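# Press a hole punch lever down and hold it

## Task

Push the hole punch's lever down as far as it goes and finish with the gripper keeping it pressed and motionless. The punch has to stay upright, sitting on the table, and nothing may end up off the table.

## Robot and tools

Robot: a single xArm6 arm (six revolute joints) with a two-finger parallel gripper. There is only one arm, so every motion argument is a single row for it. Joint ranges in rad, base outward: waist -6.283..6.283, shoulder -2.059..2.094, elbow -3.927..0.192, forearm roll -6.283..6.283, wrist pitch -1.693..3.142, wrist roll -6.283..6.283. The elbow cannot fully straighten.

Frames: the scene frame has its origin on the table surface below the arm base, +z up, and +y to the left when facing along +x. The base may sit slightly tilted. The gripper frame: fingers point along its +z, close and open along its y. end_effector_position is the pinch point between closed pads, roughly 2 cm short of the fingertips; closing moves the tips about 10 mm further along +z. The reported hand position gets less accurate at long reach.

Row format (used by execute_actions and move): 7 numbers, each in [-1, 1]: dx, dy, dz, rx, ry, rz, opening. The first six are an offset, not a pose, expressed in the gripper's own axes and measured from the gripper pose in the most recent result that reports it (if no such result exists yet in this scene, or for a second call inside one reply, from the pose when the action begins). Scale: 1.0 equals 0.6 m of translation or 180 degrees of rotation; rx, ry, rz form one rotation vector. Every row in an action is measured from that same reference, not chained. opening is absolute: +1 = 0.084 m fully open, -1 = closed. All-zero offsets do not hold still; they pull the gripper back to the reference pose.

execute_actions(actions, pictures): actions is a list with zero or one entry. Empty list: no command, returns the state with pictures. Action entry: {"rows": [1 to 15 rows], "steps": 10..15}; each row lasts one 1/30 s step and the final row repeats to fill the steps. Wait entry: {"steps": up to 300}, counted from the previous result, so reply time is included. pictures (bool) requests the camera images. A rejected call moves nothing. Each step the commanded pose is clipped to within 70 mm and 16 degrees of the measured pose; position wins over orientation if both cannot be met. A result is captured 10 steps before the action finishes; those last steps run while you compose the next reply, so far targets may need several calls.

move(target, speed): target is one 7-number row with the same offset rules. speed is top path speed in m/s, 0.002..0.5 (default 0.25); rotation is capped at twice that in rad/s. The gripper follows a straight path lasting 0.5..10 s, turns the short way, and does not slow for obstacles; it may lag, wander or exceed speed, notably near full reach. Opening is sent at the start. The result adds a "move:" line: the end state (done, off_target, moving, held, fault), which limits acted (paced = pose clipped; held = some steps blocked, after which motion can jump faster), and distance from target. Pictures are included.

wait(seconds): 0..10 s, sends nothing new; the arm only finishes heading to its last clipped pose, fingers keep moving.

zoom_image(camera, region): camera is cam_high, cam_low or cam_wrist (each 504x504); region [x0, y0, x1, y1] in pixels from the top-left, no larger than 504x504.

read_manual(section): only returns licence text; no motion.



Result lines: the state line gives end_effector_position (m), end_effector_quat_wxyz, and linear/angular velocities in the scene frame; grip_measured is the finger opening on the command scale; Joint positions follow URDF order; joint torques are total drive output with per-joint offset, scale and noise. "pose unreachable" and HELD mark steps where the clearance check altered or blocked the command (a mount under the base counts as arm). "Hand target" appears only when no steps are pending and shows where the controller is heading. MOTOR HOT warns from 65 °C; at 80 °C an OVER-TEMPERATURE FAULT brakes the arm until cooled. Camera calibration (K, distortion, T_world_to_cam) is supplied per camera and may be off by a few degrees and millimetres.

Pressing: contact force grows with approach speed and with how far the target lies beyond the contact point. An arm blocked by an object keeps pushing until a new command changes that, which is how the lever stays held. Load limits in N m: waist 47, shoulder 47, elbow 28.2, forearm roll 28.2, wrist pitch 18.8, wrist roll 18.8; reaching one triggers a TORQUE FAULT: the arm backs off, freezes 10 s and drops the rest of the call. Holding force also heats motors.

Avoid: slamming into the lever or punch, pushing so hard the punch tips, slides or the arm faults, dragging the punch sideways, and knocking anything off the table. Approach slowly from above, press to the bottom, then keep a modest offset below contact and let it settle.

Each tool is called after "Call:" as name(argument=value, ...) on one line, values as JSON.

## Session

Call:
execute_actions(actions=[])

Scene clock: 0.00 s of 4600.00 s.
end_effector_position=(-0.0139, +0.2908, +0.2576) grip_measured=+1.00 end_effector_quat_wxyz=(-0.001, -0.518, +0.855, +0.027) end_effector_velocity=(-0.000, +0.000, +0.000) end_effector_angular_velocity=(-0.001, +0.001, +0.000)
Joint positions: [ 2.8   -0.765 -0.42  -0.646  1.662 -1.178  0.084]
Joint velocities: [-0.    -0.    -0.001  0.001 -0.    -0.001 -0.   ]
Joint torques (N m, as the arm reports them, + toward a larger angle): no reading
Motor temperatures (°C, as the motors report them): [33 29 32 28 33 33]
Hand target: -0.014, +0.291, +0.258; -0.001, -0.518, +0.855, +0.027
camera_calibration (this result's frames):
cam_wrist: T_world_to_cam=[[-0.882618, 0.467078, 0.0531425, -0.131335], [0.468936, 0.882724, 0.0299366, -0.189293], [-0.0329275, 0.0513431, -0.998138, 0.371515], [0, 0, 0, 1]] pos_world=[-0.0149189, 0.209362, 0.383469]

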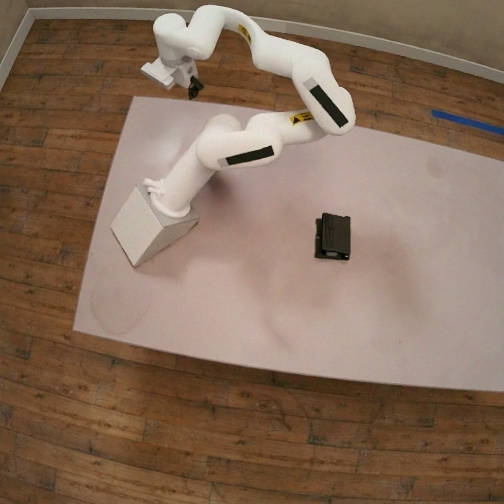

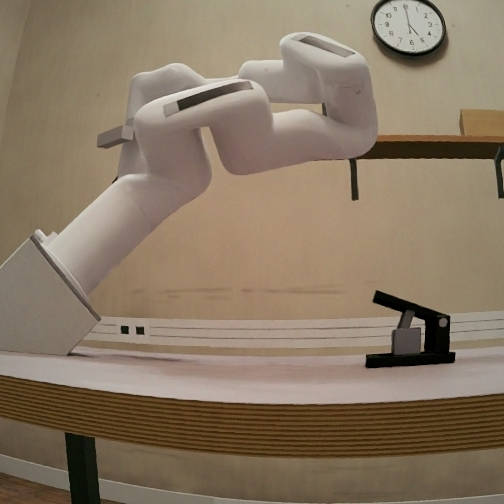

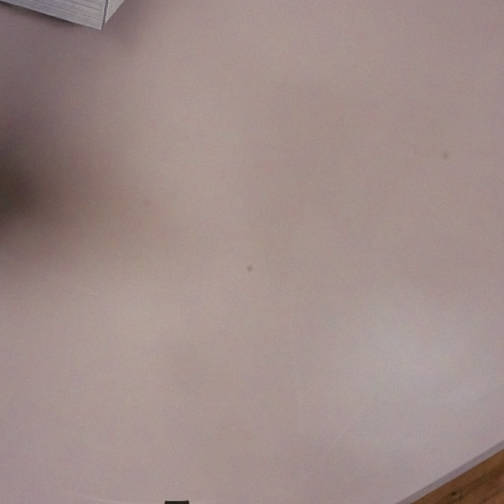

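Call:
zoom_image(camera="cam_high", region=[260, 180, 420, 310])

Call:
zoom_image(camera="cam_low", region=[330, 260, 490, 390])

Region (260, 180, 420, 310) of cam_high's 504x504 image, scaled by 3.150, with more detail than that image has; it fills the top 410 rows of this view, and the rest is white.

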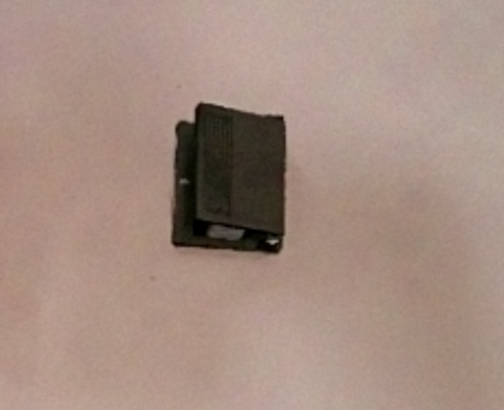

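Region (330, 260, 490, 390) of cam_low's 504x504 image, scaled by 3.150, with more detail than that image has; it fills the top 410 rows of this view, and the rest is white.

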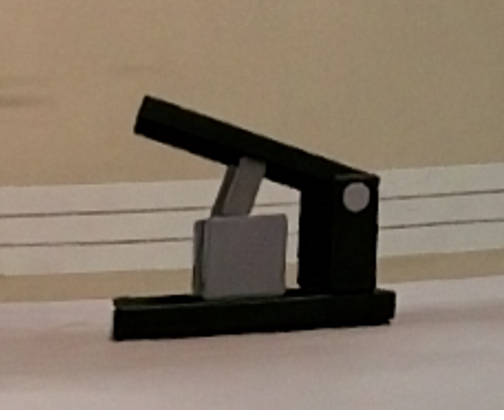

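Call:
move(target=[0.2460, -0.0245, -0.2328, -0.2071, -0.0594, -0.2121, -1], speed=0.35)

Call:
move(target=[0.2460, -0.0245, -0.2328, -0.2071, -0.0594, -0.2121, -1], speed=0.35)

Scene clock: 22.80 s of 4600.00 s.
end_effector_position=(-0.0648, +0.1468, +0.3926) grip_measured=-1.00 end_effector_quat_wxyz=(+0.078, +0.732, -0.586, -0.338) end_effector_velocity=(-0.000, -0.001, +0.001) end_effector_angular_velocity=(+0.001, +0.004, +0.003)
Joint positions: [ 3.75  -0.761 -0.421 -0.646  1.661 -1.176  0.   ]
Joint velocities: [ 0.002  0.001 -0.001 -0.001 -0.002 -0.001  0.   ]
Joint torques (N m, as the arm reports them, + toward a larger angle): [-0.15  8.83 -9.41 -0.89 -1.13  0.44]
Motor temperatures (°C, as the motors report them): [33 29 33 28 33 33]
Hand target: -0.065, +0.147, +0.393; +0.078, +0.732, -0.586, -0.338
Off the commanded pose: 0.000 m, 0 deg.
Kept back: nothing.
After step 90, 17.97 s passed at rest.
move: done
camera_calibration (this result's frames):
cam_wrist: T_world_to_cam=[[-0.802465, -0.296734, 0.517686, -0.181244], [-0.0764132, 0.911543, 0.404043, -0.228796], [-0.591786, 0.284672, -0.754156, 0.345672], [0, 0, 0, 1]] pos_world=[0.0416386, 0.0563726, 0.446961]

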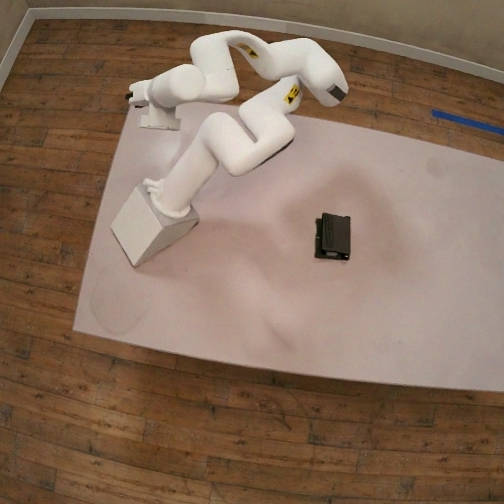

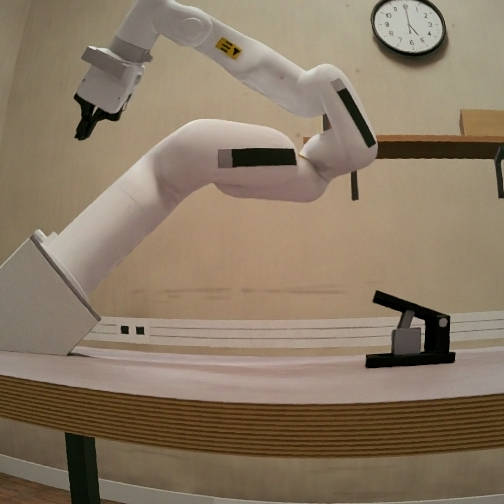

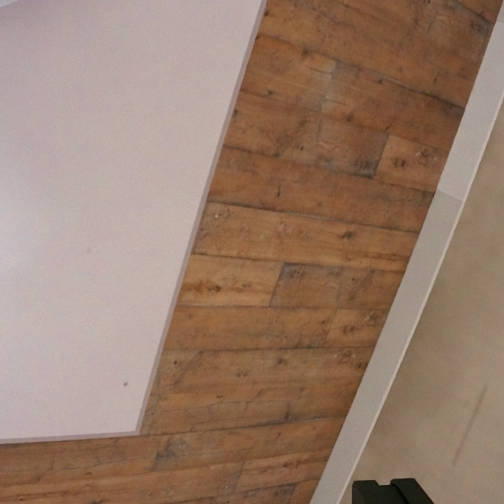

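Scene clock: 24.63 s of 4600.00 s.
end_effector_position=(+0.0416, -0.0226, +0.4313) grip_measured=-1.00 end_effector_quat_wxyz=(+0.137, +0.784, -0.188, -0.575) end_effector_velocity=(+0.000, -0.001, -0.000) end_effector_angular_velocity=(+0.005, +0.002, +0.002)
Joint positions: [ 4.697 -0.757 -0.422 -0.648  1.659 -1.176  0.   ]
Joint velocities: [ 0.002  0.002  0.001 -0.001 -0.002 -0.002  0.   ]
Joint torques (N m, as the arm reports them, + toward a larger angle): [-0.45  3.89 -8.54 -1.81 -0.06  0.64]
Motor temperatures (°C, as the motors report them): [33 29 33 28 33 33]
Hand target: +0.042, -0.023, +0.431; +0.137, +0.784, -0.187, -0.575
Off the commanded pose: 0.000 m, 0 deg.
Kept back: nothing.
move: done
camera_calibration (this result's frames):
cam_wrist: T_world_to_cam=[[-0.132465, -0.888771, 0.438792, -0.173386], [-0.263204, 0.458341, 0.84891, -0.276184], [-0.955603, -0.00304067, -0.294642, 0.29656], [0, 0, 0, 1]] pos_world=[0.187734, -0.0266122, 0.397914]

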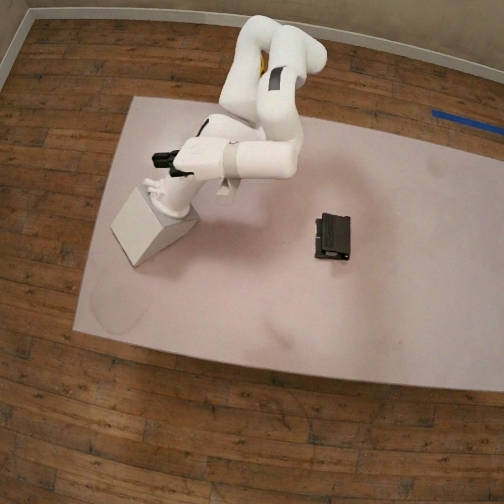

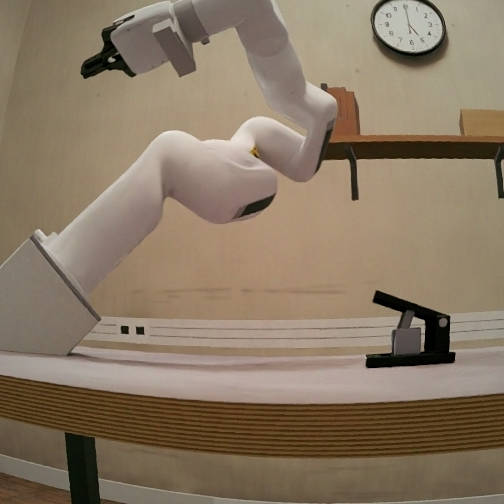

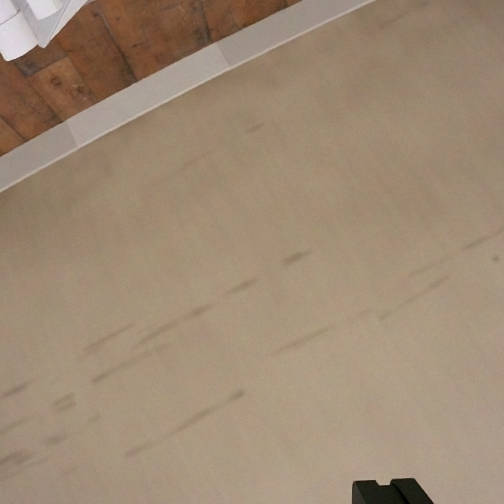

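Call:
move(target=[0.5385, -0.3282, -0.5458, 0.3485, 0.2325, 0.2807, -1], speed=0.35)

Scene clock: 29.07 s of 4600.00 s.
end_effector_position=(+0.4678, +0.0068, +0.1700) grip_measured=-1.00 end_effector_quat_wxyz=(-0.000, +0.734, -0.680, +0.000) end_effector_velocity=(+0.001, +0.000, -0.000) end_effector_angular_velocity=(-0.002, -0.002, +0.000)
Joint positions: [ 5.431 -0.543 -0.63   0.847  1.2    0.482  0.   ]
Joint velocities: [ 0.003 -0.     0.     0.001 -0.005  0.002  0.   ]
Joint torques (N m, as the arm reports them, + toward a larger angle): [ -3.88 -10.64  -7.41   0.65  -1.08   0.4 ]
Motor temperatures (°C, as the motors report them): [33 29 33 28 33 33]
Hand target: +0.468, +0.007, +0.170; -0.000, +0.734, -0.680, +0.000
Off the commanded pose: 0.000 m, 0 deg.
Kept back: nothing.
move: done
camera_calibration (this result's frames):
cam_wrist: T_world_to_cam=[[-0.997576, -0.0693721, 0.00537757, 0.496711], [-0.0693482, 0.997582, 0.0045076, 0.0934912], [-0.00567727, 0.00412375, -0.999975, 0.302334], [0, 0, 0, 1]] pos_world=[0.503707, -0.060054, 0.299234]

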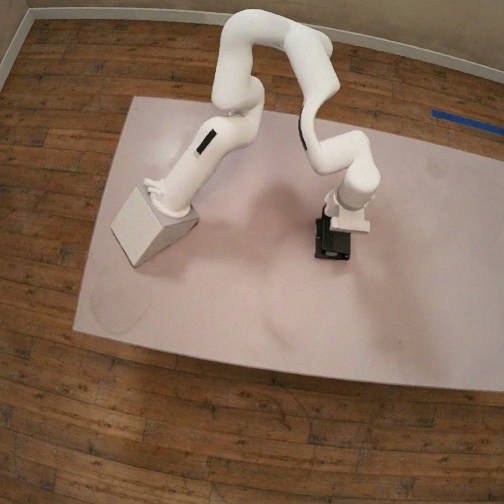

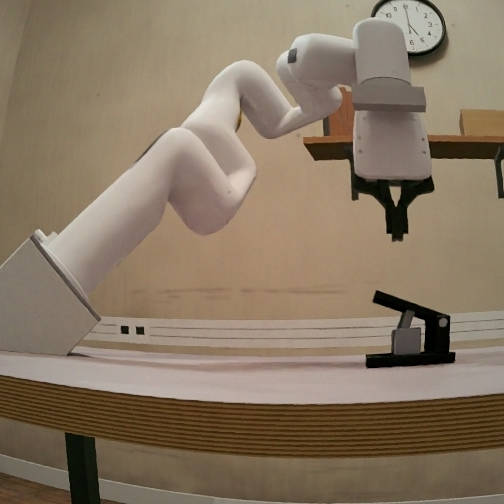

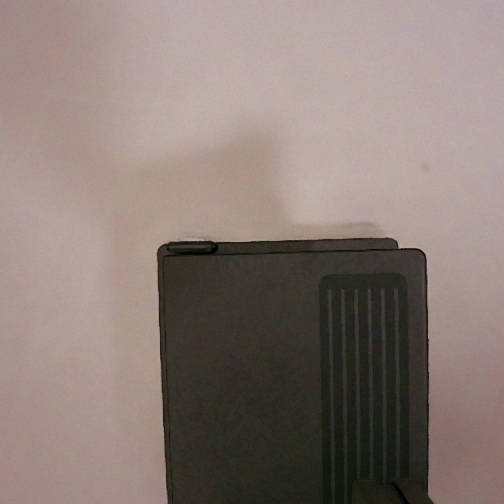

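Call:
move(target=[0.0217, 0.0067, 0.0917, 0, 0, 0, -1], speed=0.1)

Call:
move(target=[0, 0, 0.058, 0, 0, 0, -1], speed=0.025)

Call:
zoom_image(camera="cam_low", region=[350, 270, 470, 380])

Scene clock: 32.00 s of 4600.00 s.
end_effector_position=(+0.4651, -0.0065, +0.1151) grip_measured=-1.00 end_effector_quat_wxyz=(-0.000, +0.734, -0.680, +0.001) end_effector_velocity=(-0.000, -0.000, -0.001) end_effector_angular_velocity=(+0.000, +0.000, +0.001)
Joint positions: [ 5.555 -0.438 -0.579  0.93   1.016  0.425  0.   ]
Joint velocities: [ 0.002  0.002  0.002  0.002 -0.003 -0.003  0.   ]
Joint torques (N m, as the arm reports them, + toward a larger angle): [ -4.11 -13.84  -6.99   0.85  -0.97   0.3 ]
Motor temperatures (°C, as the motors report them): [33 29 33 28 33 33]
Hand target: +0.465, -0.006, +0.115; -0.000, +0.734, -0.680, +0.000
Off the commanded pose: 0.000 m, 0 deg.
Kept back: nothing.
move: done
camera_calibration (this result's frames):
cam_wrist: T_world_to_cam=[[-0.997559, -0.0696672, 0.00471513, 0.493476], [-0.0696472, 0.997563, 0.004268, 0.106994], [-0.00500097, 0.00392919, -0.99998, 0.247215], [0, 0, 0, 1]] pos_world=[0.500959, -0.0733257, 0.244427]

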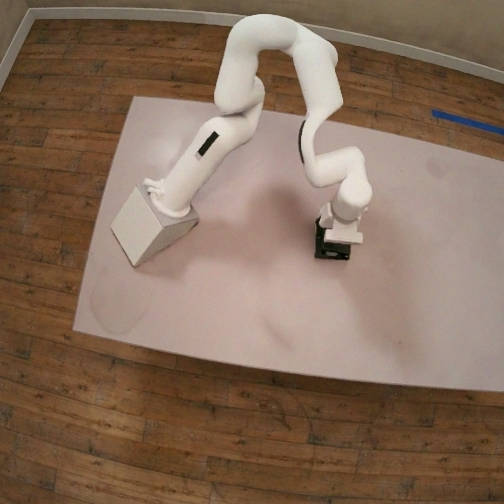

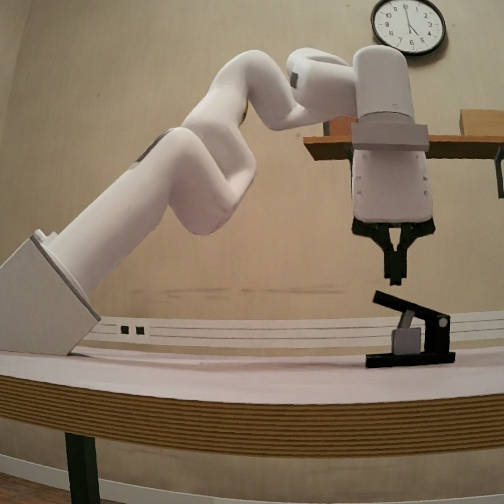

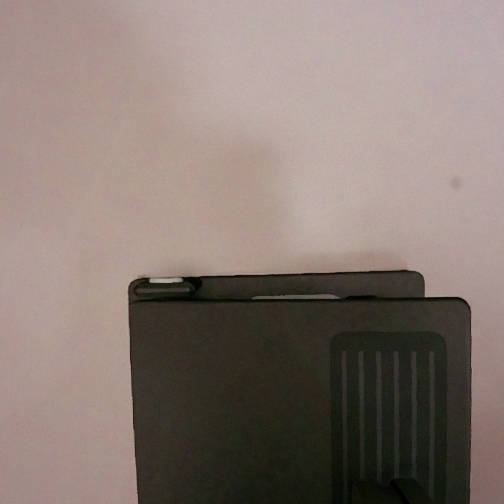

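Scene clock: 33.70 s of 4600.00 s.
end_effector_position=(+0.4651, -0.0066, +0.0803) grip_measured=-1.00 end_effector_quat_wxyz=(-0.000, +0.734, -0.680, +0.001) end_effector_velocity=(+0.002, +0.000, +0.000) end_effector_angular_velocity=(-0.001, -0.003, +0.004)
Joint positions: [ 5.649 -0.37  -0.563  1.     0.904  0.394  0.   ]
Joint velocities: [ 0.002  0.001 -0.003  0.002 -0.003 -0.002  0.   ]
Joint torques (N m, as the arm reports them, + toward a larger angle): [-1.26 -9.97 -4.43  1.59 -0.21  0.53]
Motor temperatures (°C, as the motors report them): [33 29 33 28 33 33]
Hand target: +0.465, -0.006, +0.080; -0.001, +0.734, -0.680, +0.001
Off the commanded pose: 0.000 m, 0 deg.
Kept back: nothing.
move: done
camera_calibration (this result's frames):
cam_wrist: T_world_to_cam=[[-0.997575, -0.0694533, 0.00461901, 0.493645], [-0.0694346, 0.997578, 0.00408644, 0.107206], [-0.00489164, 0.00375581, -0.999981, 0.212392], [0, 0, 0, 1]] pos_world=[0.50093, -0.0734588, 0.20967]

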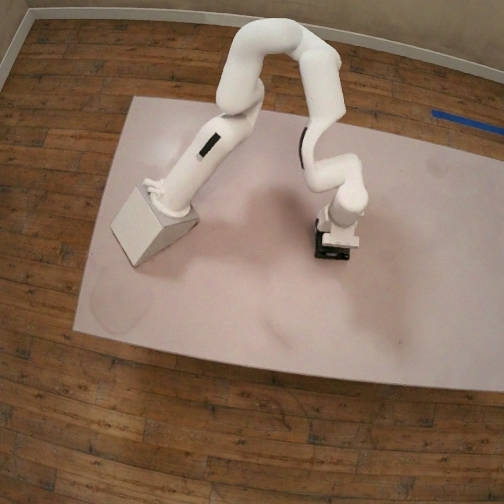

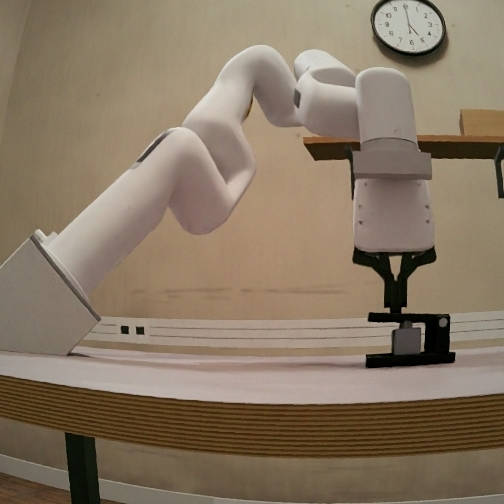

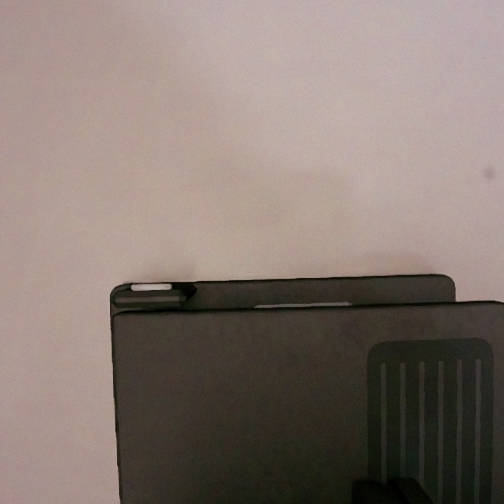

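Region (350, 270, 470, 380) of cam_low's 504x504 image, scaled by 4.200, with more detail than that image has; it fills the top 462 rows of this view, and the rest is white.

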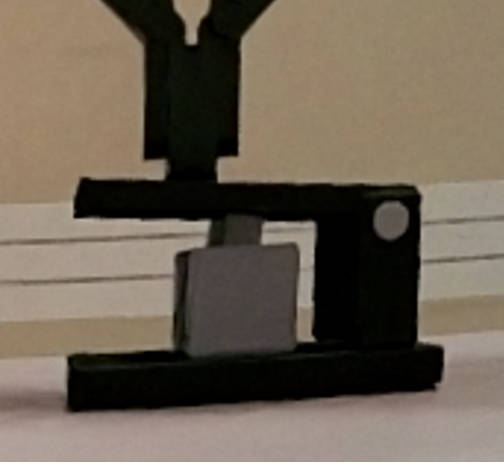

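Call:
move(target=[0, 0, 0.0135, 0, 0, 0, -1], speed=0.01)

Call:
zoom_image(camera="cam_low", region=[350, 270, 470, 380])

Scene clock: 35.07 s of 4600.00 s.
end_effector_position=(+0.4678, -0.0072, +0.0752) grip_measured=-1.00 end_effector_quat_wxyz=(-0.001, +0.735, -0.679, +0.005) end_effector_velocity=(-0.001, +0.000, +0.000) end_effector_angular_velocity=(+0.000, -0.005, -0.004)
Joint positions: [ 5.666 -0.357 -0.564  1.018  0.879  0.385  0.   ]
Joint velocities: [-0.    -0.004  0.006  0.007 -0.003 -0.002  0.   ]
Joint torques (N m, as the arm reports them, + toward a larger angle): [ 7.2  11.65  0.    3.63  0.47  0.18]
Motor temperatures (°C, as the motors report them): [33 29 33 28 33 33]
Hand target: +0.465, -0.007, +0.072; -0.000, +0.734, -0.680, +0.001
Off the commanded pose: 0.004 m, 1 deg.
Kept back: nothing.
move: off_target
camera_calibration (this result's frames):
cam_wrist: T_world_to_cam=[[-0.997375, -0.0723723, -0.00228849, 0.496728], [-0.0723701, 0.997377, -0.00102371, 0.10971], [0.00235657, -0.00085541, -0.999997, 0.203856], [0, 0, 0, 1]] pos_world=[0.502883, -0.0732982, 0.205104]

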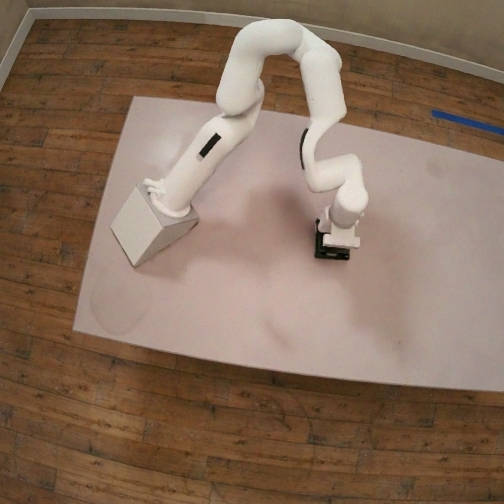

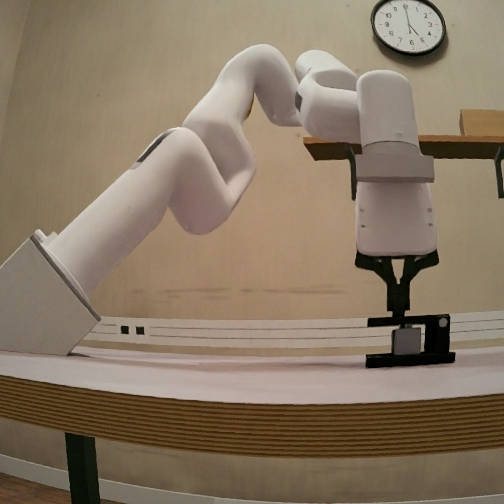

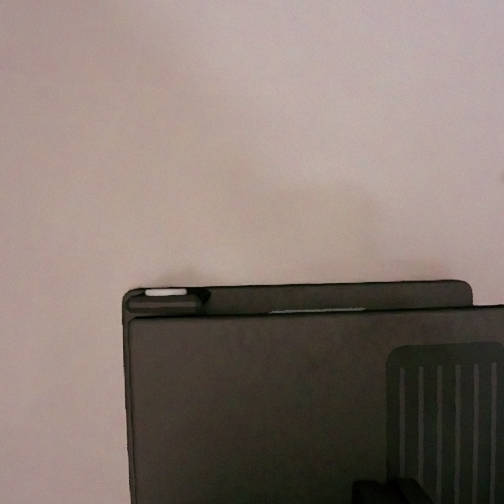

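Region (350, 270, 470, 380) of cam_low's 504x504 image, scaled by 4.200, with more detail than that image has; it fills the top 462 rows of this view, and the rest is white.

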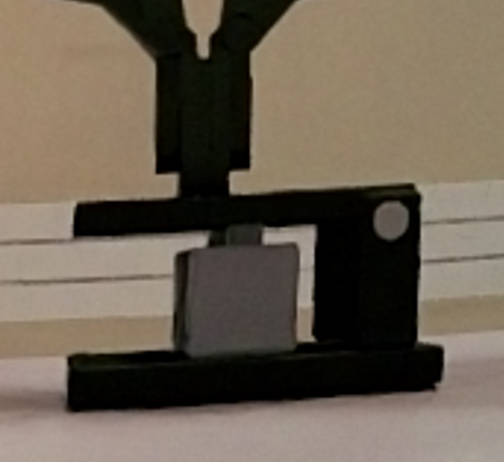

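Call:
wait(seconds=0.5)

Scene clock: 35.73 s of 4600.00 s.
end_effector_position=(+0.4673, -0.0071, +0.0751) grip_measured=-1.00 end_effector_quat_wxyz=(-0.001, +0.734, -0.679, +0.005) end_effector_velocity=(-0.001, -0.000, -0.000) end_effector_angular_velocity=(+0.000, +0.001, -0.000)
Joint positions: [ 5.666 -0.358 -0.562  1.019  0.879  0.385  0.   ]
Joint velocities: [-0.    -0.     0.001 -0.    -0.    -0.     0.   ]
Joint torques (N m, as the arm reports them, + toward a larger angle): [ 7.57 11.64  2.62  2.11  2.03  0.56]
Motor temperatures (°C, as the motors report them): [33 29 33 28 33 33]
Hand target: +0.465, -0.007, +0.072; -0.000, +0.734, -0.680, +0.001
Off the commanded pose: 0.004 m, 1 deg.
Kept back: nothing.
Steps of this call (steps 1 to 20: nothing new was sent). Readings (end_effector_position):
1: (+0.4678, -0.0072, +0.0752)
2: (+0.4678, -0.0071, +0.0752)
4: (+0.4677, -0.0071, +0.0752)
8: (+0.4676, -0.0071, +0.0752)
20: the state above
camera_calibration (this result's frames):
cam_wrist: T_world_to_cam=[[-0.997464, -0.0711263, -0.00268586, 0.496332], [-0.0711248, 0.997467, -0.000633917, 0.108968], [0.00272414, -0.000441278, -0.999996, 0.203574], [0, 0, 0, 1]] pos_world=[0.502269, -0.0732996, 0.204976]

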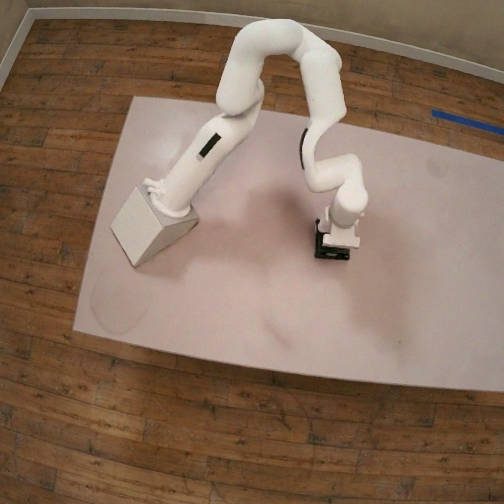

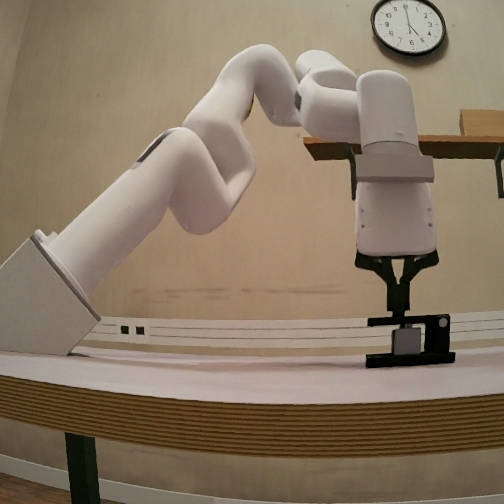

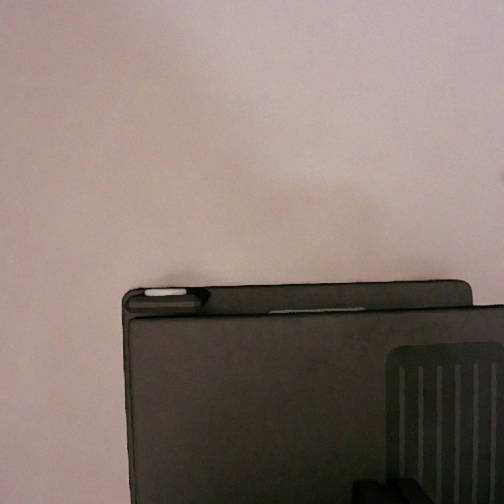

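Call:
finished_scene(scene=2)

The scene is finished: the task was done.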